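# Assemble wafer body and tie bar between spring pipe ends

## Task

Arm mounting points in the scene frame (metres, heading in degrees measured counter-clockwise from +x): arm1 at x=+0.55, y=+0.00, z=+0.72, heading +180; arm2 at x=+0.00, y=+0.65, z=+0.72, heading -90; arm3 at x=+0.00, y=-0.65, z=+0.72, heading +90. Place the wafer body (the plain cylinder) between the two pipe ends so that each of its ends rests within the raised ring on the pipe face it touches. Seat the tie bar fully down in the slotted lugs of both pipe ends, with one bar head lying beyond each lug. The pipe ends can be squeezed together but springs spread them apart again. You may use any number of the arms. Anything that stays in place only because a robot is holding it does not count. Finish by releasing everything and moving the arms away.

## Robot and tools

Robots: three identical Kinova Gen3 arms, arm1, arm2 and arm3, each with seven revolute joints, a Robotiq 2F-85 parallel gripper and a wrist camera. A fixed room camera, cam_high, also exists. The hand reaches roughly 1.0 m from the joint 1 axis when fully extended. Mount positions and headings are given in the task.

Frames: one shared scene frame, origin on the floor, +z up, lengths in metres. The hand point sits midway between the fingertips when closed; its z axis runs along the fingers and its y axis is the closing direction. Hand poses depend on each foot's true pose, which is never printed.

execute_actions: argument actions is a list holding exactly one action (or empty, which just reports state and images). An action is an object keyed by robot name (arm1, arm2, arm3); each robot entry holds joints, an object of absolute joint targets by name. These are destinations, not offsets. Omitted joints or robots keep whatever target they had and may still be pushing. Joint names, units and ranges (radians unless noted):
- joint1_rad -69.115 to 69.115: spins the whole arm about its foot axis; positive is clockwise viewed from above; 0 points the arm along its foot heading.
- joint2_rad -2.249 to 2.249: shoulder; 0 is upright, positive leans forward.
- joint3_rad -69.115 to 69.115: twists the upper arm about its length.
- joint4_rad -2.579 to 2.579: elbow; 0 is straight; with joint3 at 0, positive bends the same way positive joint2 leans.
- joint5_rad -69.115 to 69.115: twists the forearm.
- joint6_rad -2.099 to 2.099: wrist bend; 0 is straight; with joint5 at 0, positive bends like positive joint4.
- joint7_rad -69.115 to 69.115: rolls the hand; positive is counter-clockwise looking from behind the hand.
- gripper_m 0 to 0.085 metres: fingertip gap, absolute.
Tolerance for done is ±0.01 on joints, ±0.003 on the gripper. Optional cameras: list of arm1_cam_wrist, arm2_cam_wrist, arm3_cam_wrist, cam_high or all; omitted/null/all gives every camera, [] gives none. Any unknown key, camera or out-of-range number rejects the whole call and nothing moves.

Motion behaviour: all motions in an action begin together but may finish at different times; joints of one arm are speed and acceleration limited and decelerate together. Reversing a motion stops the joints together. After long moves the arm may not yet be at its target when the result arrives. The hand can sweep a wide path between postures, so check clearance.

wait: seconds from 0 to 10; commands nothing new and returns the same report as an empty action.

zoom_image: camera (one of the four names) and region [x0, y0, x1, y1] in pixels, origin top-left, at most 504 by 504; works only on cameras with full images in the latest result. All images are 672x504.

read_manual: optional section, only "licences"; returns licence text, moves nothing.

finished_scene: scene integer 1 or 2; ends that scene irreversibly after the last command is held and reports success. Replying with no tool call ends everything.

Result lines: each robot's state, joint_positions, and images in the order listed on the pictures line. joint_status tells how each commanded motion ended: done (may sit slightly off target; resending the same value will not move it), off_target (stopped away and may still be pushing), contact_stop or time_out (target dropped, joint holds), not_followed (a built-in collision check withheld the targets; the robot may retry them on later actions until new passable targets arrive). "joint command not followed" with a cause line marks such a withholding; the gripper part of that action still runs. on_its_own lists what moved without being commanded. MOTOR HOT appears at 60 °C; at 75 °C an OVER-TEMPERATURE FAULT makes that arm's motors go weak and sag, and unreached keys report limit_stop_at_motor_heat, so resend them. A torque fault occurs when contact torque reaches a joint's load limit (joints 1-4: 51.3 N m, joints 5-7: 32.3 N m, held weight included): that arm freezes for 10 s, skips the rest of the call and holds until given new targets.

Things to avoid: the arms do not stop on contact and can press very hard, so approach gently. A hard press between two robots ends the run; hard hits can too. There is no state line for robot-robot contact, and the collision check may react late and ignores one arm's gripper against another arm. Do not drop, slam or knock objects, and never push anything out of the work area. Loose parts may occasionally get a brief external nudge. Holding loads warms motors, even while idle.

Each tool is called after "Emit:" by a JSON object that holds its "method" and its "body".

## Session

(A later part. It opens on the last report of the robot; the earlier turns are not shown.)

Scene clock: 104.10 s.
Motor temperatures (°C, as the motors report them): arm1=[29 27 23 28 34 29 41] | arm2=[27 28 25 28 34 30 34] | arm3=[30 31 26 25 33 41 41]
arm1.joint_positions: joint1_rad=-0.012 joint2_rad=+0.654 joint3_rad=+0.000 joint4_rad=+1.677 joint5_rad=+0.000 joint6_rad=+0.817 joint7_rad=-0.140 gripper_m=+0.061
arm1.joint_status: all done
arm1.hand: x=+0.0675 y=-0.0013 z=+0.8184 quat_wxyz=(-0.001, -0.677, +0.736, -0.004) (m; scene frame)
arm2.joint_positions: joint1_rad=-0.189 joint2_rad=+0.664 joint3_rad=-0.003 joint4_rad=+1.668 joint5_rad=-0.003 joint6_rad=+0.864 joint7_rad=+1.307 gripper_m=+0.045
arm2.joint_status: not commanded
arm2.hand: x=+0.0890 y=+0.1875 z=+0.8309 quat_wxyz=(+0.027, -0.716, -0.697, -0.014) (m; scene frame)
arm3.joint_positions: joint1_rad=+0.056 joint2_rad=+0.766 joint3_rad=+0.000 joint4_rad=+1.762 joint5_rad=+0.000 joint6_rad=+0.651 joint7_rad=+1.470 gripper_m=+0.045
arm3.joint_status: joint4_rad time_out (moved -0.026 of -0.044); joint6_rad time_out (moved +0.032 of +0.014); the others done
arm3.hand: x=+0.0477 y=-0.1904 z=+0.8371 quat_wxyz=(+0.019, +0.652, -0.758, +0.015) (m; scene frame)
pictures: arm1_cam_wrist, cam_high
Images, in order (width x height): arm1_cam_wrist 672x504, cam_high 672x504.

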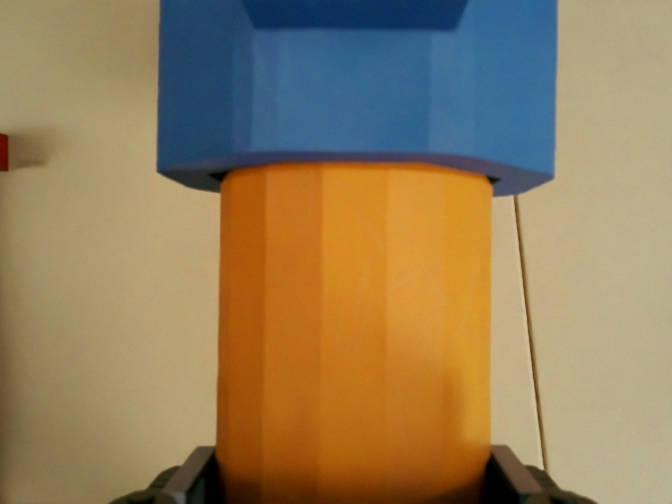

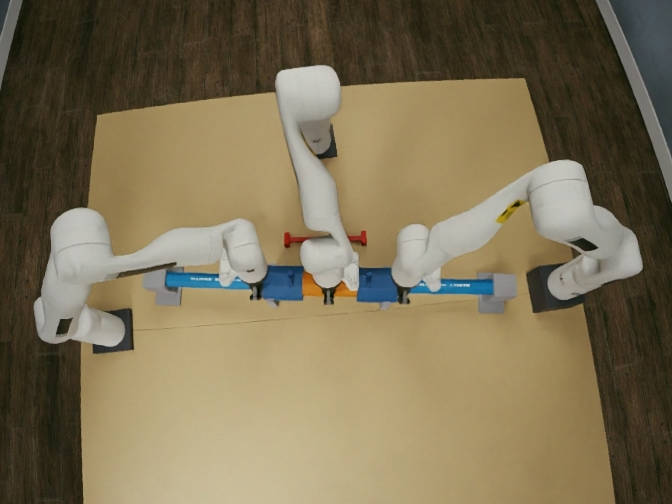

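Emit:
{"method": "execute_actions", "body": {"actions": [{"arm1":{"joints":{"gripper_m":0.085}}}], "cameras": []}}

Emit:
{"method": "execute_actions", "body": {"actions": [{"arm1":{"joints":{"joint2_rad":0.474,"joint4_rad":1.51,"joint6_rad":1.158}}}], "cameras": []}}

Emit:
{"method": "execute_actions", "body": {"actions": [{"arm1":{"joints":{"joint1_rad":-0.029,"joint2_rad":0.3,"joint4_rad":2.05,"joint6_rad":0.79,"gripper_m":0.04}}}], "cameras": []}}

Emit:
{"method": "execute_actions", "body": {"actions": [{"arm1":{"joints":{"joint2_rad":0.605,"joint4_rad":2.243,"joint6_rad":0.294}}}], "cameras": []}}

Emit:
{"method": "execute_actions", "body": {"actions": [{"arm1":{"joints":{"gripper_m":0.0}}}], "cameras": []}}

Emit:
{"method": "execute_actions", "body": {"actions": [{"arm1":{"joints":{"joint2_rad":0.25,"joint4_rad":1.9,"joint6_rad":0.99}}}], "cameras": []}}

Emit:
{"method": "execute_actions", "body": {"actions": [{"arm1":{"joints":{"joint1_rad":-0.02,"joint2_rad":0.5225,"joint4_rad":1.5443,"joint6_rad":1.075,"joint7_rad":-0.135}}}], "cameras": ["cam_high","arm1_cam_wrist"]}}

Emit:
{"method": "zoom_image", "body": {"camera": "cam_high", "region": [230, 230, 430, 330]}}

Scene clock: 105.27 s.
Motor temperatures (°C, as the motors report them): arm1=[29 27 23 28 34 29 41] | arm2=[27 28 25 28 34 30 34] | arm3=[30 31 26 25 33 41 41]
arm1.joint_positions: joint1_rad=-0.012 joint2_rad=+0.651 joint3_rad=+0.000 joint4_rad=+1.675 joint5_rad=+0.000 joint6_rad=+0.816 joint7_rad=-0.140 gripper_m=+0.085
arm1.joint_status: all done
arm1.hand: x=+0.0658 y=-0.0016 z=+0.8201 quat_wxyz=(-0.003, -0.677, +0.736, -0.002) (m; scene frame)
arm2.joint_positions: joint1_rad=-0.189 joint2_rad=+0.664 joint3_rad=-0.003 joint4_rad=+1.668 joint5_rad=-0.003 joint6_rad=+0.863 joint7_rad=+1.307 gripper_m=+0.045
arm2.joint_status: not commanded
arm2.hand: x=+0.0889 y=+0.1873 z=+0.8309 quat_wxyz=(+0.027, -0.716, -0.697, -0.013) (m; scene frame)
arm3.joint_positions: joint1_rad=+0.056 joint2_rad=+0.766 joint3_rad=+0.000 joint4_rad=+1.762 joint5_rad=+0.000 joint6_rad=+0.651 joint7_rad=+1.470 gripper_m=+0.045
arm3.joint_status: not commanded
arm3.hand: x=+0.0478 y=-0.1904 z=+0.8371 quat_wxyz=(+0.019, +0.652, -0.758, +0.015) (m; scene frame)
pictures: none
No camera images: the call's "cameras" was empty. Leave "cameras" out to get every camera's image.

Scene clock: 106.40 s.
Motor temperatures (°C, as the motors report them): arm1=[29 27 23 28 34 29 41] | arm2=[27 28 25 28 34 30 34] | arm3=[30 31 26 25 33 41 41]
arm1.joint_positions: joint1_rad=-0.012 joint2_rad=+0.474 joint3_rad=+0.000 joint4_rad=+1.510 joint5_rad=+0.000 joint6_rad=+1.158 joint7_rad=-0.140 gripper_m=+0.085
arm1.joint_status: all done
arm1.hand: x=+0.0700 y=-0.0004 z=+0.9489 quat_wxyz=(-0.003, -0.677, +0.736, -0.002) (m; scene frame)
arm2.joint_positions: joint1_rad=-0.189 joint2_rad=+0.664 joint3_rad=-0.003 joint4_rad=+1.668 joint5_rad=-0.003 joint6_rad=+0.863 joint7_rad=+1.307 gripper_m=+0.045
arm2.joint_status: not commanded
arm2.hand: x=+0.0889 y=+0.1873 z=+0.8309 quat_wxyz=(+0.027, -0.716, -0.697, -0.013) (m; scene frame)
arm3.joint_positions: joint1_rad=+0.056 joint2_rad=+0.766 joint3_rad=+0.000 joint4_rad=+1.762 joint5_rad=+0.000 joint6_rad=+0.651 joint7_rad=+1.470 gripper_m=+0.045
arm3.joint_status: not commanded
arm3.hand: x=+0.0478 y=-0.1904 z=+0.8371 quat_wxyz=(+0.019, +0.652, -0.758, +0.015) (m; scene frame)
pictures: none
No camera images: the call's "cameras" was empty. Leave "cameras" out to get every camera's image.

Scene clock: 108.17 s.
Motor temperatures (°C, as the motors report them): arm1=[29 27 23 28 34 29 41] | arm2=[27 28 25 28 34 30 34] | arm3=[30 31 26 25 33 41 41]
arm1.joint_positions: joint1_rad=-0.029 joint2_rad=+0.300 joint3_rad=+0.000 joint4_rad=+2.050 joint5_rad=+0.000 joint6_rad=+0.790 joint7_rad=-0.140 gripper_m=+0.040
arm1.joint_status: all done
arm1.hand: x=+0.2010 y=+0.0005 z=+0.8816 quat_wxyz=(-0.004, -0.683, +0.730, -0.002) (m; scene frame)
arm2.joint_positions: joint1_rad=-0.189 joint2_rad=+0.664 joint3_rad=-0.003 joint4_rad=+1.668 joint5_rad=-0.003 joint6_rad=+0.863 joint7_rad=+1.307 gripper_m=+0.045
arm2.joint_status: not commanded
arm2.hand: x=+0.0889 y=+0.1873 z=+0.8309 quat_wxyz=(+0.027, -0.716, -0.697, -0.013) (m; scene frame)
arm3.joint_positions: joint1_rad=+0.056 joint2_rad=+0.766 joint3_rad=+0.000 joint4_rad=+1.762 joint5_rad=+0.000 joint6_rad=+0.651 joint7_rad=+1.470 gripper_m=+0.045
arm3.joint_status: not commanded
arm3.hand: x=+0.0478 y=-0.1904 z=+0.8371 quat_wxyz=(+0.019, +0.652, -0.758, +0.015) (m; scene frame)
pictures: none
No camera images: the call's "cameras" was empty. Leave "cameras" out to get every camera's image.

Scene clock: 109.57 s.
Motor temperatures (°C, as the motors report them): arm1=[29 27 23 28 34 29 41] | arm2=[27 28 25 28 34 30 34] | arm3=[30 31 26 25 33 41 41]
arm1.joint_positions: joint1_rad=-0.029 joint2_rad=+0.605 joint3_rad=+0.000 joint4_rad=+2.243 joint5_rad=+0.000 joint6_rad=+0.294 joint7_rad=-0.140 gripper_m=+0.040
arm1.joint_status: all done
arm1.hand: x=+0.2189 y=+0.0008 z=+0.7457 quat_wxyz=(-0.003, -0.683, +0.730, -0.002) (m; scene frame)
arm2.joint_positions: joint1_rad=-0.189 joint2_rad=+0.664 joint3_rad=-0.003 joint4_rad=+1.668 joint5_rad=-0.003 joint6_rad=+0.863 joint7_rad=+1.307 gripper_m=+0.045
arm2.joint_status: not commanded
arm2.hand: x=+0.0889 y=+0.1873 z=+0.8309 quat_wxyz=(+0.027, -0.716, -0.697, -0.013) (m; scene frame)
arm3.joint_positions: joint1_rad=+0.056 joint2_rad=+0.766 joint3_rad=+0.000 joint4_rad=+1.762 joint5_rad=+0.000 joint6_rad=+0.651 joint7_rad=+1.470 gripper_m=+0.045
arm3.joint_status: not commanded
arm3.hand: x=+0.0478 y=-0.1904 z=+0.8371 quat_wxyz=(+0.019, +0.652, -0.758, +0.015) (m; scene frame)
pictures: none
No camera images: the call's "cameras" was empty. Leave "cameras" out to get every camera's image.

Scene clock: 110.37 s.
Motor temperatures (°C, as the motors report them): arm1=[29 27 23 28 34 29 41] | arm2=[27 28 25 28 34 30 34] | arm3=[30 31 26 25 33 41 41]
arm1.joint_positions: joint1_rad=-0.029 joint2_rad=+0.604 joint3_rad=+0.000 joint4_rad=+2.243 joint5_rad=+0.000 joint6_rad=+0.294 joint7_rad=-0.140 gripper_m=+0.009
arm1.joint_status: gripper_m off_target (ended at +0.009, target +0.000)
arm1.hand: x=+0.2188 y=+0.0008 z=+0.7460 quat_wxyz=(-0.004, -0.683, +0.730, -0.002) (m; scene frame)
arm2.joint_positions: joint1_rad=-0.189 joint2_rad=+0.664 joint3_rad=-0.003 joint4_rad=+1.668 joint5_rad=-0.003 joint6_rad=+0.863 joint7_rad=+1.307 gripper_m=+0.045
arm2.joint_status: not commanded
arm2.hand: x=+0.0889 y=+0.1873 z=+0.8309 quat_wxyz=(+0.027, -0.716, -0.697, -0.013) (m; scene frame)
arm3.joint_positions: joint1_rad=+0.056 joint2_rad=+0.766 joint3_rad=+0.000 joint4_rad=+1.762 joint5_rad=+0.000 joint6_rad=+0.651 joint7_rad=+1.470 gripper_m=+0.045
arm3.joint_status: not commanded
arm3.hand: x=+0.0478 y=-0.1904 z=+0.8371 quat_wxyz=(+0.019, +0.652, -0.758, +0.015) (m; scene frame)
pictures: none
No camera images: the call's "cameras" was empty. Leave "cameras" out to get every camera's image.

Scene clock: 111.87 s.
Motor temperatures (°C, as the motors report them): arm1=[29 27 23 28 34 29 41] | arm2=[27 28 25 28 34 30 34] | arm3=[30 31 26 25 33 41 41]
arm1.joint_positions: joint1_rad=-0.029 joint2_rad=+0.251 joint3_rad=+0.000 joint4_rad=+1.901 joint5_rad=+0.000 joint6_rad=+0.990 joint7_rad=-0.140 gripper_m=+0.009
arm1.joint_status: all done
arm1.hand: x=+0.1823 y=-0.0005 z=+0.9357 quat_wxyz=(-0.003, -0.683, +0.730, -0.002) (m; scene frame)
arm2.joint_positions: joint1_rad=-0.189 joint2_rad=+0.664 joint3_rad=-0.003 joint4_rad=+1.668 joint5_rad=-0.003 joint6_rad=+0.863 joint7_rad=+1.307 gripper_m=+0.045
arm2.joint_status: not commanded
arm2.hand: x=+0.0889 y=+0.1873 z=+0.8309 quat_wxyz=(+0.027, -0.716, -0.697, -0.013) (m; scene frame)
arm3.joint_positions: joint1_rad=+0.056 joint2_rad=+0.766 joint3_rad=+0.000 joint4_rad=+1.762 joint5_rad=+0.000 joint6_rad=+0.651 joint7_rad=+1.470 gripper_m=+0.045
arm3.joint_status: not commanded
arm3.hand: x=+0.0478 y=-0.1904 z=+0.8371 quat_wxyz=(+0.019, +0.652, -0.758, +0.015) (m; scene frame)
pictures: none
No camera images: the call's "cameras" was empty. Leave "cameras" out to get every camera's image.

Scene clock: 113.33 s.
Motor temperatures (°C, as the motors report them): arm1=[29 27 23 28 34 29 41] | arm2=[27 28 25 28 34 30 34] | arm3=[30 31 26 25 33 41 41]
arm1.joint_positions: joint1_rad=-0.020 joint2_rad=+0.523 joint3_rad=+0.000 joint4_rad=+1.545 joint5_rad=+0.000 joint6_rad=+1.075 joint7_rad=-0.135 gripper_m=+0.009
arm1.joint_status: all done
arm1.hand: x=+0.0638 y=-0.0049 z=+0.9153 quat_wxyz=(-0.003, -0.682, +0.732, -0.003) (m; scene frame)
arm2.joint_positions: joint1_rad=-0.189 joint2_rad=+0.664 joint3_rad=-0.003 joint4_rad=+1.668 joint5_rad=-0.003 joint6_rad=+0.863 joint7_rad=+1.307 gripper_m=+0.045
arm2.joint_status: not commanded
arm2.hand: x=+0.0889 y=+0.1873 z=+0.8309 quat_wxyz=(+0.027, -0.716, -0.697, -0.013) (m; scene frame)
arm3.joint_positions: joint1_rad=+0.056 joint2_rad=+0.766 joint3_rad=+0.000 joint4_rad=+1.762 joint5_rad=+0.000 joint6_rad=+0.651 joint7_rad=+1.470 gripper_m=+0.045
arm3.joint_status: not commanded
arm3.hand: x=+0.0478 y=-0.1904 z=+0.8371 quat_wxyz=(+0.019, +0.652, -0.758, +0.015) (m; scene frame)
pictures: arm1_cam_wrist, cam_high
Images, in order (width x height): arm1_cam_wrist 672x504, cam_high 672x504.

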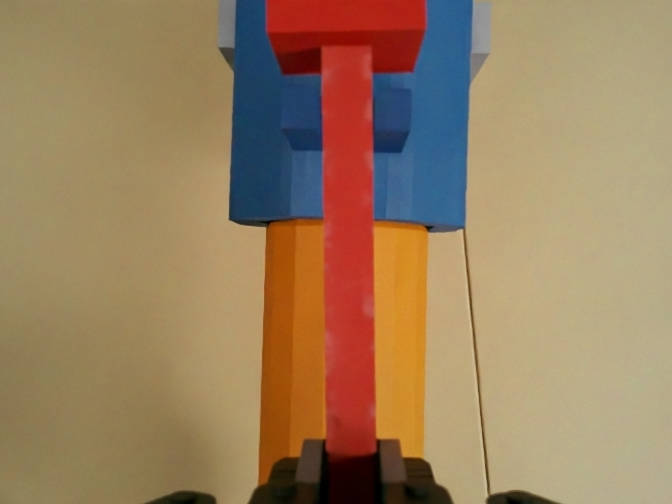

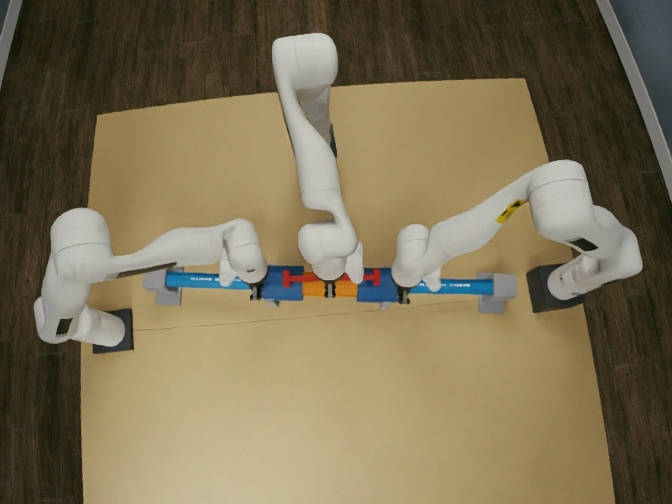

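Region (230, 230, 430, 330) of cam_high's 672x504 image, scaled by 2.520, with more detail than that image has.

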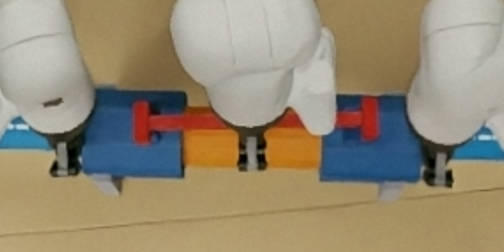

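Emit:
{"method": "execute_actions", "body": {"actions": [{"arm1":{"joints":{"joint2_rad":0.559,"joint4_rad":1.5897,"joint6_rad":0.993}}}], "cameras": ["cam_high","arm1_cam_wrist"]}}

Emit:
{"method": "zoom_image", "body": {"camera": "cam_high", "region": [230, 230, 430, 330]}}

Scene clock: 115.57 s.
Motor temperatures (°C, as the motors report them): arm1=[29 27 23 28 34 29 41] | arm2=[27 28 25 28 34 30 34] | arm3=[30 31 26 25 33 41 41]
arm1.joint_positions: joint1_rad=-0.021 joint2_rad=+0.525 joint3_rad=+0.000 joint4_rad=+1.584 joint5_rad=+0.001 joint6_rad=+1.008 joint7_rad=-0.135 gripper_m=+0.009
arm1.joint_status: joint2_rad time_out (moved +0.002 of +0.036); joint6_rad time_out (moved -0.067 of -0.082); the others done
arm1.hand: x=+0.0615 y=-0.0055 z=+0.9036 quat_wxyz=(-0.013, -0.682, +0.731, +0.006) (m; scene frame)
arm2.joint_positions: joint1_rad=-0.189 joint2_rad=+0.664 joint3_rad=-0.003 joint4_rad=+1.668 joint5_rad=-0.003 joint6_rad=+0.863 joint7_rad=+1.307 gripper_m=+0.045
arm2.joint_status: not commanded
arm2.hand: x=+0.0889 y=+0.1873 z=+0.8309 quat_wxyz=(+0.027, -0.716, -0.697, -0.013) (m; scene frame)
arm3.joint_positions: joint1_rad=+0.056 joint2_rad=+0.766 joint3_rad=+0.000 joint4_rad=+1.762 joint5_rad=+0.000 joint6_rad=+0.651 joint7_rad=+1.470 gripper_m=+0.045
arm3.joint_status: not commanded
arm3.hand: x=+0.0472 y=-0.1904 z=+0.8369 quat_wxyz=(+0.020, +0.652, -0.757, +0.015) (m; scene frame)
pictures: arm1_cam_wrist, cam_high
Images, in order (width x height): arm1_cam_wrist 672x504, cam_high 672x504.

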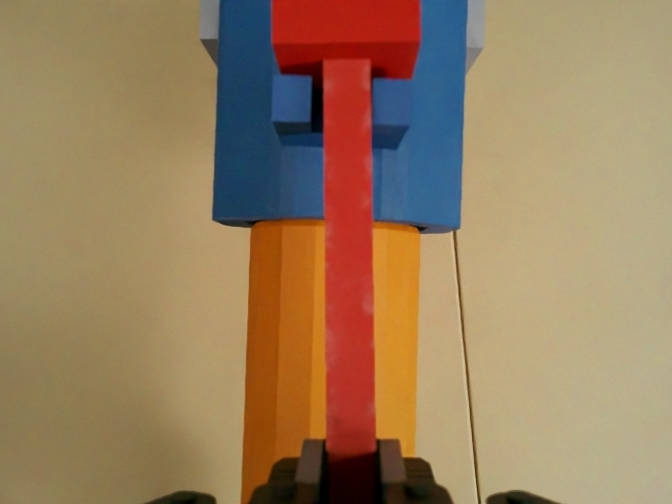

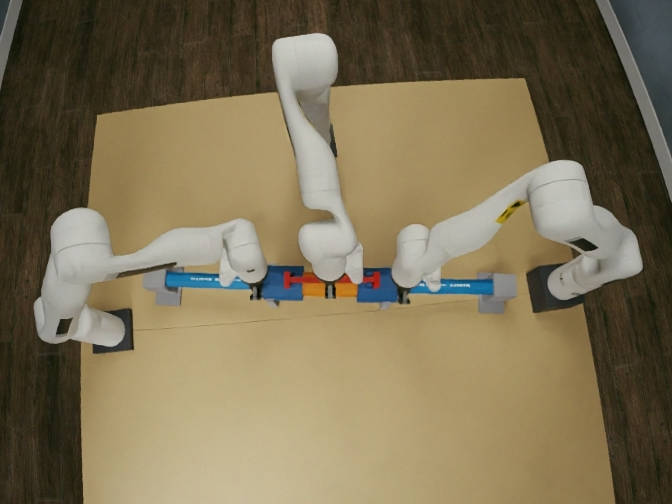

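Region (230, 230, 430, 330) of cam_high's 672x504 image, scaled by 2.520, with more detail than that image has.

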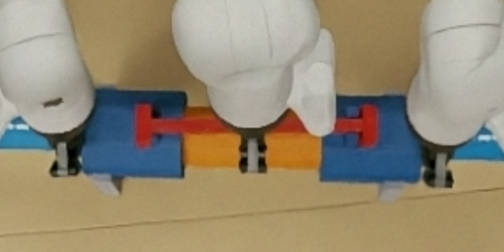

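Emit:
{"method": "execute_actions", "body": {"actions": [{"arm1":{"joints":{"joint2_rad":0.474,"joint4_rad":1.51,"joint6_rad":1.158}}}], "cameras": []}}

Emit:
{"method": "execute_actions", "body": {"actions": [{"arm1":{"joints":{"joint7_rad":3.007}}}], "cameras": []}}

Emit:
{"method": "execute_actions", "body": {"actions": [{"arm1":{"joints":{"joint2_rad":0.5225,"joint4_rad":1.5443,"joint6_rad":1.075}}}], "cameras": ["cam_high","arm1_cam_wrist"]}}

Emit:
{"method": "zoom_image", "body": {"camera": "cam_high", "region": [230, 230, 430, 330]}}

Scene clock: 116.60 s.
Motor temperatures (°C, as the motors report them): arm1=[29 27 23 28 34 29 41] | arm2=[27 28 25 28 34 30 34] | arm3=[30 31 26 25 33 41 41]
arm1.joint_positions: joint1_rad=-0.020 joint2_rad=+0.475 joint3_rad=+0.000 joint4_rad=+1.511 joint5_rad=+0.000 joint6_rad=+1.158 joint7_rad=-0.135 gripper_m=+0.009
arm1.joint_status: all done
arm1.hand: x=+0.0704 y=-0.0043 z=+0.9483 quat_wxyz=(-0.003, -0.682, +0.732, -0.003) (m; scene frame)
arm2.joint_positions: joint1_rad=-0.189 joint2_rad=+0.664 joint3_rad=-0.003 joint4_rad=+1.668 joint5_rad=-0.003 joint6_rad=+0.863 joint7_rad=+1.307 gripper_m=+0.045
arm2.joint_status: not commanded
arm2.hand: x=+0.0889 y=+0.1873 z=+0.8309 quat_wxyz=(+0.027, -0.716, -0.697, -0.013) (m; scene frame)
arm3.joint_positions: joint1_rad=+0.056 joint2_rad=+0.766 joint3_rad=+0.000 joint4_rad=+1.762 joint5_rad=+0.000 joint6_rad=+0.651 joint7_rad=+1.470 gripper_m=+0.045
arm3.joint_status: not commanded
arm3.hand: x=+0.0479 y=-0.1905 z=+0.8370 quat_wxyz=(+0.019, +0.652, -0.758, +0.015) (m; scene frame)
pictures: none
No camera images: the call's "cameras" was empty. Leave "cameras" out to get every camera's image.

Scene clock: 119.70 s.
Motor temperatures (°C, as the motors report them): arm1=[29 27 23 28 34 29 41] | arm2=[27 28 25 28 34 30 34] | arm3=[30 31 26 25 33 41 41]
arm1.joint_positions: joint1_rad=-0.020 joint2_rad=+0.475 joint3_rad=+0.000 joint4_rad=+1.511 joint5_rad=+0.000 joint6_rad=+1.158 joint7_rad=+3.007 gripper_m=+0.009
arm1.joint_status: all done
arm1.hand: x=+0.0704 y=-0.0043 z=+0.9483 quat_wxyz=(-0.003, -0.732, -0.682, +0.003) (m; scene frame)
arm2.joint_positions: joint1_rad=-0.189 joint2_rad=+0.664 joint3_rad=-0.003 joint4_rad=+1.668 joint5_rad=-0.003 joint6_rad=+0.863 joint7_rad=+1.307 gripper_m=+0.045
arm2.joint_status: not commanded
arm2.hand: x=+0.0889 y=+0.1873 z=+0.8309 quat_wxyz=(+0.027, -0.716, -0.697, -0.013) (m; scene frame)
arm3.joint_positions: joint1_rad=+0.056 joint2_rad=+0.766 joint3_rad=+0.000 joint4_rad=+1.762 joint5_rad=+0.000 joint6_rad=+0.651 joint7_rad=+1.470 gripper_m=+0.045
arm3.joint_status: not commanded
arm3.hand: x=+0.0479 y=-0.1905 z=+0.8370 quat_wxyz=(+0.019, +0.652, -0.758, +0.015) (m; scene frame)
pictures: none
No camera images: the call's "cameras" was empty. Leave "cameras" out to get every camera's image.

Scene clock: 120.47 s.
Motor temperatures (°C, as the motors report them): arm1=[29 27 23 28 34 29 41] | arm2=[27 28 25 28 34 30 34] | arm3=[30 31 26 25 33 41 41]
arm1.joint_positions: joint1_rad=-0.020 joint2_rad=+0.518 joint3_rad=+0.000 joint4_rad=+1.544 joint5_rad=+0.000 joint6_rad=+1.078 joint7_rad=+3.006 gripper_m=+0.009
arm1.joint_status: all done
arm1.hand: x=+0.0635 y=-0.0049 z=+0.9182 quat_wxyz=(-0.001, -0.732, -0.682, +0.004) (m; scene frame)
arm2.joint_positions: joint1_rad=-0.189 joint2_rad=+0.664 joint3_rad=-0.003 joint4_rad=+1.668 joint5_rad=-0.003 joint6_rad=+0.863 joint7_rad=+1.307 gripper_m=+0.045
arm2.joint_status: not commanded
arm2.hand: x=+0.0889 y=+0.1873 z=+0.8309 quat_wxyz=(+0.027, -0.716, -0.697, -0.013) (m; scene frame)
arm3.joint_positions: joint1_rad=+0.056 joint2_rad=+0.766 joint3_rad=+0.000 joint4_rad=+1.762 joint5_rad=+0.000 joint6_rad=+0.651 joint7_rad=+1.470 gripper_m=+0.045
arm3.joint_status: not commanded
arm3.hand: x=+0.0479 y=-0.1905 z=+0.8370 quat_wxyz=(+0.019, +0.652, -0.758, +0.015) (m; scene frame)
pictures: arm1_cam_wrist, cam_high
Images, in order (width x height): arm1_cam_wrist 672x504, cam_high 672x504.

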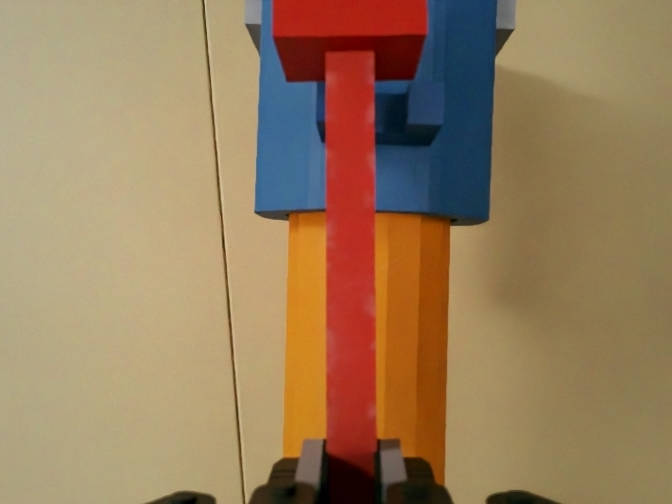

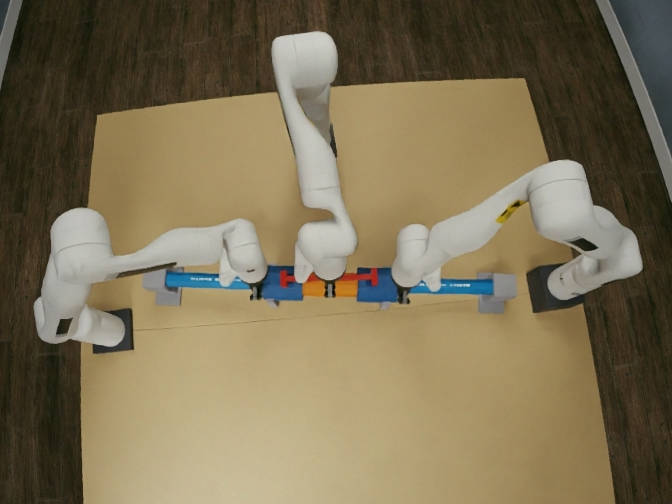

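Region (230, 230, 430, 330) of cam_high's 672x504 image, scaled by 2.520, with more detail than that image has.

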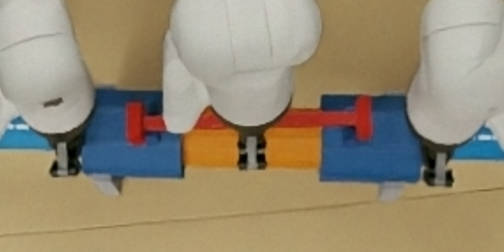

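Emit:
{"method": "execute_actions", "body": {"actions": [{"arm1":{"joints":{"joint2_rad":0.502,"joint4_rad":1.544,"joint6_rad":1.0955,"joint7_rad":2.967}}}], "cameras": []}}

Emit:
{"method": "execute_actions", "body": {"actions": [{"arm1":{"joints":{"joint2_rad":0.55,"joint4_rad":1.6063,"joint6_rad":0.985}}}], "cameras": ["cam_high","arm1_cam_wrist"]}}

Emit:
{"method": "zoom_image", "body": {"camera": "cam_high", "region": [230, 230, 430, 330]}}

Scene clock: 121.20 s.
Motor temperatures (°C, as the motors report them): arm1=[29 27 23 28 34 29 41] | arm2=[27 28 25 28 34 30 34] | arm3=[30 31 26 25 33 41 41]
arm1.joint_positions: joint1_rad=-0.020 joint2_rad=+0.503 joint3_rad=+0.000 joint4_rad=+1.545 joint5_rad=+0.000 joint6_rad=+1.095 joint7_rad=+2.967 gripper_m=+0.009
arm1.joint_status: all done
arm1.hand: x=+0.0682 y=-0.0046 z=+0.9252 quat_wxyz=(-0.003, -0.745, -0.667, +0.003) (m; scene frame)
arm2.joint_positions: joint1_rad=-0.189 joint2_rad=+0.664 joint3_rad=-0.003 joint4_rad=+1.668 joint5_rad=-0.003 joint6_rad=+0.863 joint7_rad=+1.307 gripper_m=+0.045
arm2.joint_status: not commanded
arm2.hand: x=+0.0889 y=+0.1873 z=+0.8309 quat_wxyz=(+0.027, -0.716, -0.697, -0.013) (m; scene frame)
arm3.joint_positions: joint1_rad=+0.056 joint2_rad=+0.766 joint3_rad=+0.000 joint4_rad=+1.762 joint5_rad=+0.000 joint6_rad=+0.651 joint7_rad=+1.470 gripper_m=+0.045
arm3.joint_status: not commanded
arm3.hand: x=+0.0479 y=-0.1905 z=+0.8370 quat_wxyz=(+0.019, +0.652, -0.758, +0.015) (m; scene frame)
pictures: none
No camera images: the call's "cameras" was empty. Leave "cameras" out to get every camera's image.

Scene clock: 123.43 s.
Motor temperatures (°C, as the motors report them): arm1=[29 27 23 28 34 29 41] | arm2=[27 28 25 28 34 30 34] | arm3=[30 31 26 25 33 41 41]
arm1.joint_positions: joint1_rad=-0.019 joint2_rad=+0.516 joint3_rad=+0.001 joint4_rad=+1.602 joint5_rad=+0.000 joint6_rad=+1.001 joint7_rad=+2.967 gripper_m=+0.009
arm1.joint_status: joint2_rad time_out (moved +0.013 of +0.047); joint6_rad time_out (moved -0.095 of -0.110); the others done
arm1.hand: x=+0.0664 y=-0.0043 z=+0.9034 quat_wxyz=(+0.005, -0.746, -0.666, +0.013) (m; scene frame)
arm2.joint_positions: joint1_rad=-0.188 joint2_rad=+0.664 joint3_rad=-0.003 joint4_rad=+1.668 joint5_rad=-0.003 joint6_rad=+0.862 joint7_rad=+1.307 gripper_m=+0.045
arm2.joint_status: not commanded
arm2.hand: x=+0.0888 y=+0.1866 z=+0.8309 quat_wxyz=(+0.026, -0.716, -0.697, -0.013) (m; scene frame)
arm3.joint_positions: joint1_rad=+0.056 joint2_rad=+0.766 joint3_rad=+0.000 joint4_rad=+1.762 joint5_rad=+0.000 joint6_rad=+0.651 joint7_rad=+1.470 gripper_m=+0.045
arm3.joint_status: not commanded
arm3.hand: x=+0.0479 y=-0.1905 z=+0.8370 quat_wxyz=(+0.019, +0.652, -0.758, +0.015) (m; scene frame)
pictures: arm1_cam_wrist, cam_high
Images, in order (width x height): arm1_cam_wrist 672x504, cam_high 672x504.

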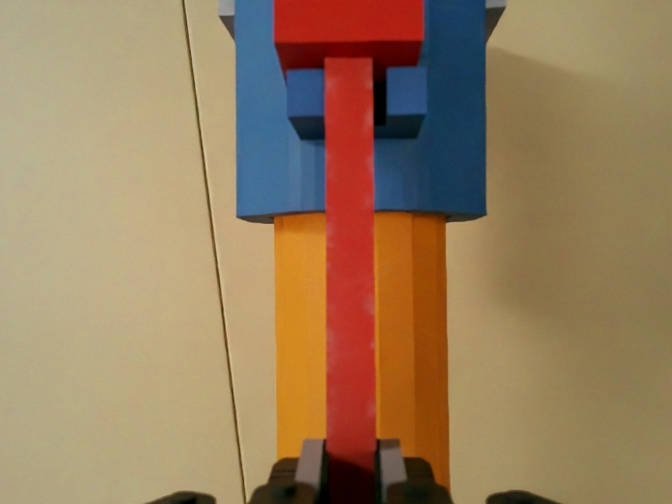

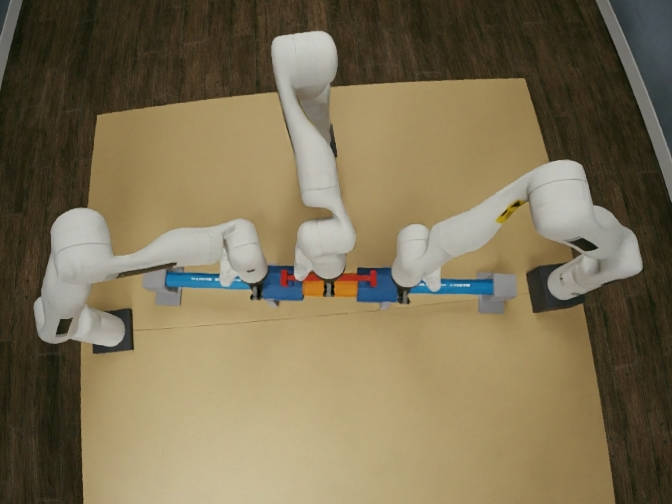

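Region (230, 230, 430, 330) of cam_high's 672x504 image, scaled by 2.520, with more detail than that image has.

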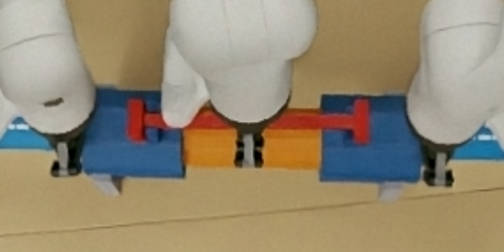

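Emit:
{"method": "execute_actions", "body": {"actions": [{"arm1":{"joints":{"joint1_rad":-0.03,"joint2_rad":0.55,"joint4_rad":1.6063,"joint6_rad":0.985}},"arm2":{"joints":{"joint1_rad":-0.175,"joint2_rad":0.693,"joint4_rad":1.5867,"joint6_rad":0.862}},"arm3":{"joints":{"joint2_rad":0.787,"joint4_rad":1.6886,"joint6_rad":0.666}}}], "cameras": ["cam_high","arm1_cam_wrist"]}}

Emit:
{"method": "zoom_image", "body": {"camera": "cam_high", "region": [230, 230, 430, 330]}}

Emit:
{"method": "zoom_image", "body": {"camera": "cam_high", "region": [200, 220, 320, 320]}}

Scene clock: 125.93 s.
Motor temperatures (°C, as the motors report them): arm1=[29 27 23 28 34 29 41] | arm2=[27 28 25 29 34 31 34] | arm3=[30 31 26 26 33 41 41]
arm1.joint_positions: joint1_rad=-0.026 joint2_rad=+0.528 joint3_rad=+0.001 joint4_rad=+1.603 joint5_rad=+0.001 joint6_rad=+0.994 joint7_rad=+2.967 gripper_m=+0.009
arm1.joint_status: joint2_rad time_out (moved +0.012 of +0.034); the others done
arm1.hand: x=+0.0665 y=-0.0071 z=+0.8972 quat_wxyz=(+0.003, -0.743, -0.669, +0.009) (m; scene frame)
arm2.joint_positions: joint1_rad=-0.185 joint2_rad=+0.686 joint3_rad=-0.004 joint4_rad=+1.627 joint5_rad=-0.004 joint6_rad=+0.913 joint7_rad=+1.307 gripper_m=+0.045
arm2.joint_status: joint1_rad time_out (moved +0.003 of +0.013); joint4_rad time_out (moved -0.041 of -0.081); joint6_rad time_out (moved +0.051 of +0.000); the others done
arm2.hand: x=+0.0884 y=+0.1851 z=+0.8302 quat_wxyz=(+0.039, -0.717, -0.695, -0.022) (m; scene frame)
arm3.joint_positions: joint1_rad=+0.056 joint2_rad=+0.790 joint3_rad=+0.000 joint4_rad=+1.722 joint5_rad=+0.000 joint6_rad=+0.701 joint7_rad=+1.470 gripper_m=+0.045
arm3.joint_status: joint4_rad time_out (moved -0.039 of -0.073); joint6_rad time_out (moved +0.050 of +0.015); the others done
arm3.hand: x=+0.0475 y=-0.1901 z=+0.8334 quat_wxyz=(+0.031, +0.652, -0.757, +0.028) (m; scene frame)
pictures: arm1_cam_wrist, cam_high
Images, in order (width x height): arm1_cam_wrist 672x504, cam_high 672x504.

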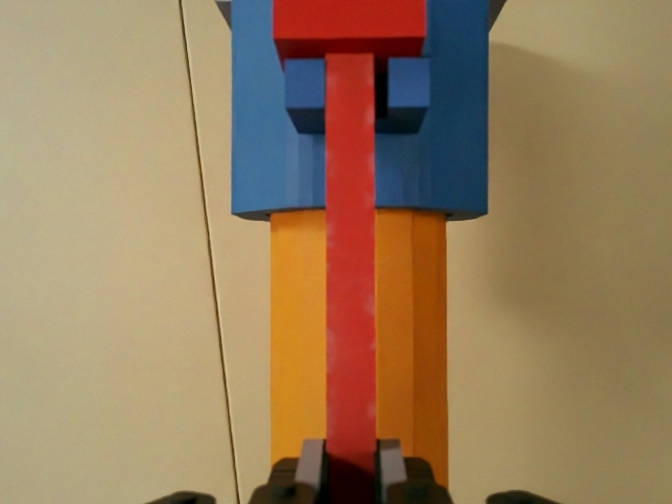

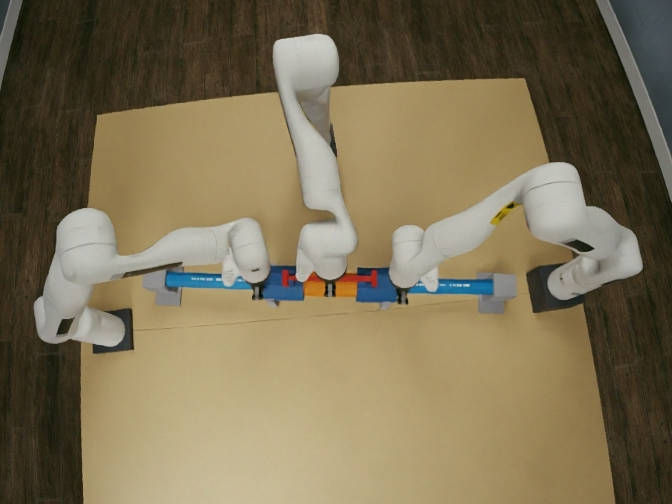

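Region (230, 230, 430, 330) of cam_high's 672x504 image, scaled by 2.520, with more detail than that image has.

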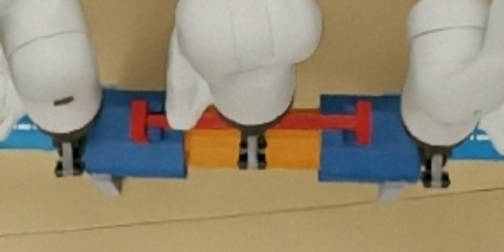

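Region (200, 220, 320, 320) of cam_high's 672x504 image, scaled by 4.200, with more detail than that image has.

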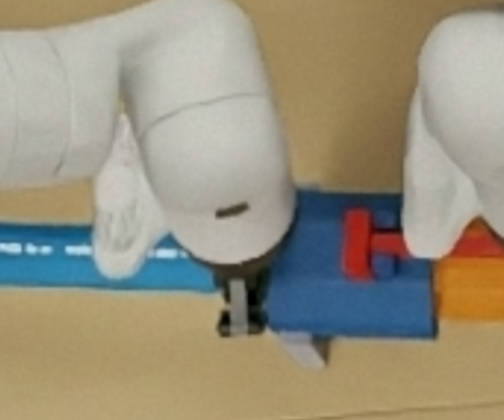

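Progress (z dropping). Continue pressing down.

Emit:
{"method": "execute_actions", "body": {"actions": [{"arm1":{"joints":{"joint1_rad":-0.03,"joint2_rad":0.56,"joint4_rad":1.6063,"joint6_rad":0.975}}}], "cameras": ["cam_high","arm1_cam_wrist"]}}

Emit:
{"method": "zoom_image", "body": {"camera": "cam_high", "region": [230, 230, 430, 330]}}

Scene clock: 127.97 s.
Motor temperatures (°C, as the motors report them): arm1=[29 27 23 28 34 29 41] | arm2=[27 28 25 29 34 31 34] | arm3=[30 31 26 26 33 41 41]
arm1.joint_positions: joint1_rad=-0.028 joint2_rad=+0.539 joint3_rad=+0.001 joint4_rad=+1.605 joint5_rad=+0.001 joint6_rad=+0.987 joint7_rad=+2.966 gripper_m=+0.009
arm1.joint_status: joint2_rad time_out (moved +0.010 of +0.032); joint6_rad time_out (moved -0.008 of -0.019); the others done
arm1.hand: x=+0.0662 y=-0.0080 z=+0.8917 quat_wxyz=(+0.002, -0.743, -0.670, +0.007) (m; scene frame)
arm2.joint_positions: joint1_rad=-0.185 joint2_rad=+0.686 joint3_rad=-0.004 joint4_rad=+1.627 joint5_rad=-0.004 joint6_rad=+0.913 joint7_rad=+1.307 gripper_m=+0.045
arm2.joint_status: not commanded
arm2.hand: x=+0.0884 y=+0.1851 z=+0.8302 quat_wxyz=(+0.039, -0.717, -0.695, -0.022) (m; scene frame)
arm3.joint_positions: joint1_rad=+0.056 joint2_rad=+0.790 joint3_rad=+0.000 joint4_rad=+1.723 joint5_rad=+0.000 joint6_rad=+0.702 joint7_rad=+1.470 gripper_m=+0.045
arm3.joint_status: not commanded
arm3.hand: x=+0.0474 y=-0.1906 z=+0.8333 quat_wxyz=(+0.032, +0.652, -0.757, +0.028) (m; scene frame)
pictures: arm1_cam_wrist, cam_high
Images, in order (width x height): arm1_cam_wrist 672x504, cam_high 672x504.

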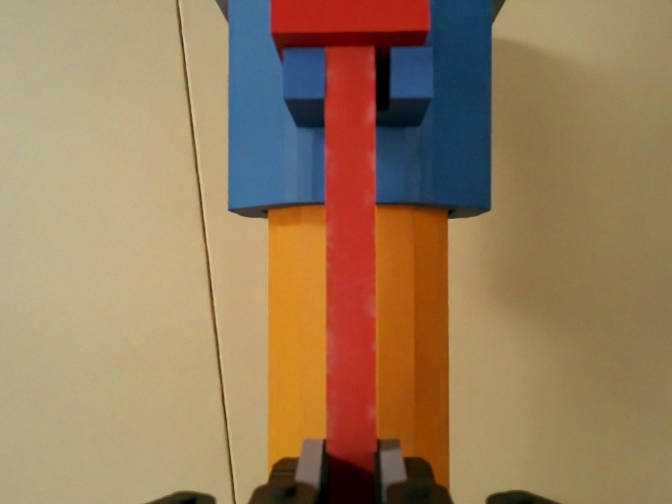

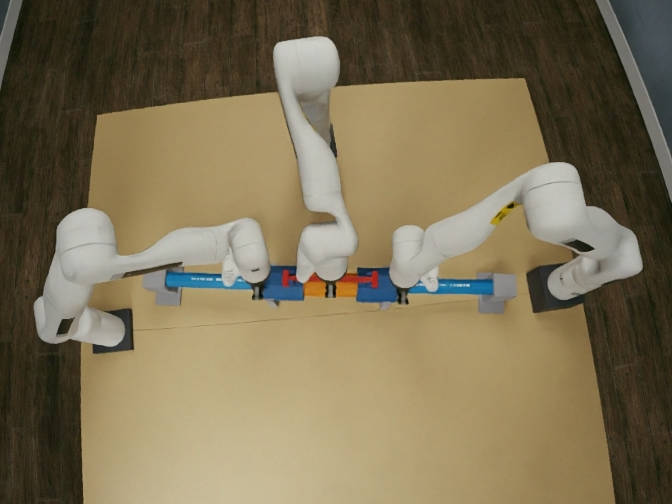

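Region (230, 230, 430, 330) of cam_high's 672x504 image, scaled by 2.520, with more detail than that image has.

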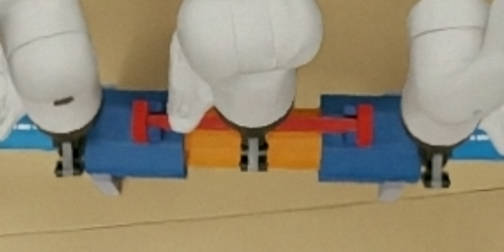

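Emit:
{"method": "execute_actions", "body": {"actions": [{"arm1":{"joints":{"joint2_rad":0.57,"joint4_rad":1.6063,"joint6_rad":0.965}}}], "cameras": ["cam_high"]}}

Emit:
{"method": "zoom_image", "body": {"camera": "cam_high", "region": [230, 230, 430, 330]}}

Scene clock: 130.00 s.
Motor temperatures (°C, as the motors report them): arm1=[29 27 23 28 34 29 41] | arm2=[27 28 25 29 34 31 34] | arm3=[30 31 26 26 33 41 41]
arm1.joint_positions: joint1_rad=-0.028 joint2_rad=+0.539 joint3_rad=+0.001 joint4_rad=+1.606 joint5_rad=+0.001 joint6_rad=+0.984 joint7_rad=+2.966 gripper_m=+0.009
arm1.joint_status: joint2_rad time_out (moved +0.000 of +0.031); joint6_rad time_out (moved -0.002 of -0.022); the others done
arm1.hand: x=+0.0660 y=-0.0080 z=+0.8915 quat_wxyz=(+0.002, -0.743, -0.669, +0.008) (m; scene frame)
arm2.joint_positions: joint1_rad=-0.185 joint2_rad=+0.686 joint3_rad=-0.004 joint4_rad=+1.627 joint5_rad=-0.004 joint6_rad=+0.913 joint7_rad=+1.307 gripper_m=+0.045
arm2.joint_status: not commanded
arm2.hand: x=+0.0884 y=+0.1851 z=+0.8302 quat_wxyz=(+0.039, -0.717, -0.695, -0.022) (m; scene frame)
arm3.joint_positions: joint1_rad=+0.056 joint2_rad=+0.790 joint3_rad=+0.000 joint4_rad=+1.723 joint5_rad=+0.000 joint6_rad=+0.702 joint7_rad=+1.470 gripper_m=+0.045
arm3.joint_status: not commanded
arm3.hand: x=+0.0473 y=-0.1907 z=+0.8333 quat_wxyz=(+0.032, +0.652, -0.757, +0.028) (m; scene frame)
pictures: cam_high
Images, in order (width x height): cam_high 672x504.

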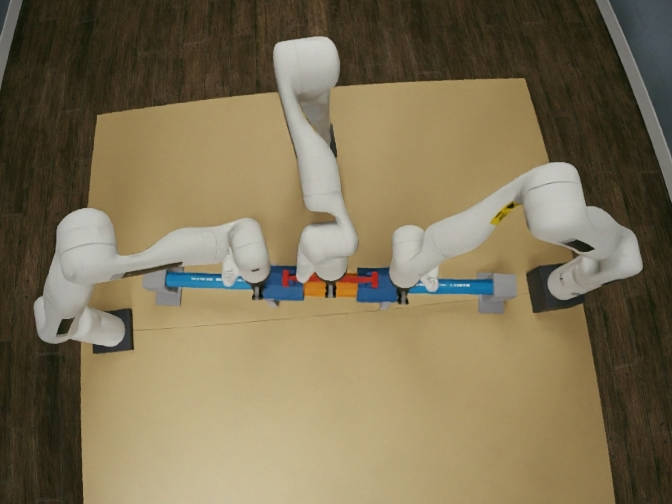

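Region (230, 230, 430, 330) of cam_high's 672x504 image, scaled by 2.520, with more detail than that image has.

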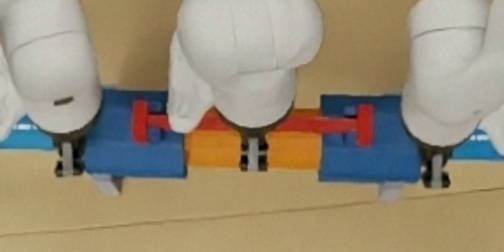

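Seated. Release and clear.

Emit:
{"method": "execute_actions", "body": {"actions": [{"arm1":{"joints":{"gripper_m":0.06}}}], "cameras": []}}

Emit:
{"method": "execute_actions", "body": {"actions": [{"arm1":{"joints":{"joint2_rad":0.474,"joint4_rad":1.51,"joint6_rad":1.158}},"arm2":{"joints":{"joint1_rad":-0.27,"joint2_rad":0.5016,"joint4_rad":1.9884,"joint6_rad":0.6516,"gripper_m":0.065}},"arm3":{"joints":{"joint2_rad":0.711,"joint4_rad":1.8859,"joint6_rad":0.545,"gripper_m":0.065}}}], "cameras": []}}

Emit:
{"method": "execute_actions", "body": {"actions": [{"arm1":{"joints":{"joint2_rad":0.0,"joint4_rad":1.9,"joint6_rad":1.24}},"arm2":{"joints":{"joint2_rad":0.2,"joint4_rad":1.9,"joint6_rad":1.04}},"arm3":{"joints":{"joint2_rad":0.2,"joint4_rad":1.9,"joint6_rad":1.04}}}], "cameras": ["cam_high"]}}

Emit:
{"method": "zoom_image", "body": {"camera": "cam_high", "region": [230, 230, 430, 330]}}

Scene clock: 131.23 s.
Motor temperatures (°C, as the motors report them): arm1=[29 27 23 28 34 29 41] | arm2=[27 28 25 29 34 31 34] | arm3=[30 31 26 26 33 41 41]
arm1.joint_positions: joint1_rad=-0.029 joint2_rad=+0.542 joint3_rad=+0.000 joint4_rad=+1.605 joint5_rad=+0.000 joint6_rad=+0.981 joint7_rad=+2.967 gripper_m=+0.060
arm1.joint_status: all done
arm1.hand: x=+0.0652 y=-0.0092 z=+0.8899 quat_wxyz=(+0.002, -0.742, -0.670, +0.008) (m; scene frame)
arm2.joint_positions: joint1_rad=-0.185 joint2_rad=+0.686 joint3_rad=-0.004 joint4_rad=+1.627 joint5_rad=-0.004 joint6_rad=+0.913 joint7_rad=+1.307 gripper_m=+0.045
arm2.joint_status: not commanded
arm2.hand: x=+0.0884 y=+0.1851 z=+0.8302 quat_wxyz=(+0.039, -0.717, -0.695, -0.022) (m; scene frame)
arm3.joint_positions: joint1_rad=+0.056 joint2_rad=+0.790 joint3_rad=+0.000 joint4_rad=+1.723 joint5_rad=+0.000 joint6_rad=+0.702 joint7_rad=+1.470 gripper_m=+0.045
arm3.joint_status: not commanded
arm3.hand: x=+0.0474 y=-0.1908 z=+0.8333 quat_wxyz=(+0.032, +0.652, -0.757, +0.028) (m; scene frame)
pictures: none
No camera images: the call's "cameras" was empty. Leave "cameras" out to get every camera's image.

Scene clock: 132.73 s.
Motor temperatures (°C, as the motors report them): arm1=[29 27 23 28 34 29 41] | arm2=[27 28 25 29 34 31 34] | arm3=[30 31 26 26 33 41 41]
arm1.joint_positions: joint1_rad=-0.029 joint2_rad=+0.474 joint3_rad=+0.000 joint4_rad=+1.510 joint5_rad=+0.000 joint6_rad=+1.158 joint7_rad=+2.967 gripper_m=+0.060
arm1.joint_status: all done
arm1.hand: x=+0.0701 y=-0.0084 z=+0.9490 quat_wxyz=(-0.002, -0.742, -0.670, +0.003) (m; scene frame)
arm2.joint_positions: joint1_rad=-0.270 joint2_rad=+0.502 joint3_rad=+0.000 joint4_rad=+1.988 joint5_rad=+0.000 joint6_rad=+0.652 joint7_rad=+1.308 gripper_m=+0.065
arm2.joint_status: all done
arm2.hand: x=+0.0998 y=+0.2686 z=+0.8350 quat_wxyz=(+0.005, -0.688, -0.726, +0.002) (m; scene frame)
arm3.joint_positions: joint1_rad=+0.056 joint2_rad=+0.711 joint3_rad=+0.000 joint4_rad=+1.886 joint5_rad=+0.000 joint6_rad=+0.545 joint7_rad=+1.470 gripper_m=+0.065
arm3.joint_status: all done
arm3.hand: x=+0.0465 y=-0.2141 z=+0.8407 quat_wxyz=(+0.007, +0.652, -0.758, +0.002) (m; scene frame)
pictures: none
No camera images: the call's "cameras" was empty. Leave "cameras" out to get every camera's image.

Scene clock: 134.43 s.
Motor temperatures (°C, as the motors report them): arm1=[29 27 23 28 34 29 41] | arm2=[27 28 25 29 34 31 34] | arm3=[30 31 26 26 33 41 41]
arm1.joint_positions: joint1_rad=-0.029 joint2_rad=+0.000 joint3_rad=+0.000 joint4_rad=+1.900 joint5_rad=+0.000 joint6_rad=+1.240 joint7_rad=+2.967 gripper_m=+0.060
arm1.joint_status: all done
arm1.hand: x=+0.2516 y=+0.0053 z=+1.0195 quat_wxyz=(-0.002, -0.742, -0.670, +0.004) (m; scene frame)
arm2.joint_positions: joint1_rad=-0.270 joint2_rad=+0.200 joint3_rad=+0.000 joint4_rad=+1.900 joint5_rad=+0.000 joint6_rad=+1.040 joint7_rad=+1.308 gripper_m=+0.065
arm2.joint_status: all done
arm2.hand: x=+0.0895 y=+0.3037 z=+0.9700 quat_wxyz=(+0.004, -0.688, -0.726, +0.002) (m; scene frame)
arm3.joint_positions: joint1_rad=+0.056 joint2_rad=+0.200 joint3_rad=+0.000 joint4_rad=+1.900 joint5_rad=+0.000 joint6_rad=+1.040 joint7_rad=+1.470 gripper_m=+0.065
arm3.joint_status: all done
arm3.hand: x=+0.0440 y=-0.2937 z=+1.0453 quat_wxyz=(+0.006, +0.652, -0.758, +0.001) (m; scene frame)
pictures: cam_high
Images, in order (width x height): cam_high 672x504.

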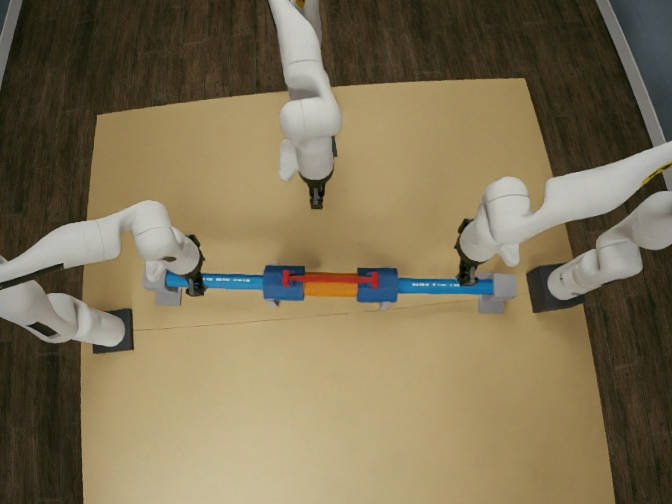

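Region (230, 230, 430, 330) of cam_high's 672x504 image, scaled by 2.520, with more detail than that image has.

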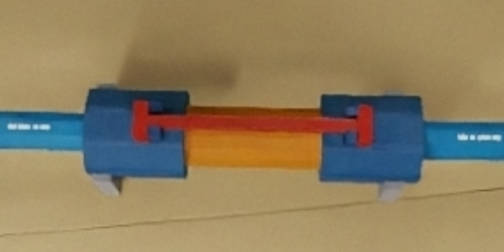

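Emit:
{"method": "finished_scene", "body": {"scene": 1}}

The scene is finished: the task was done.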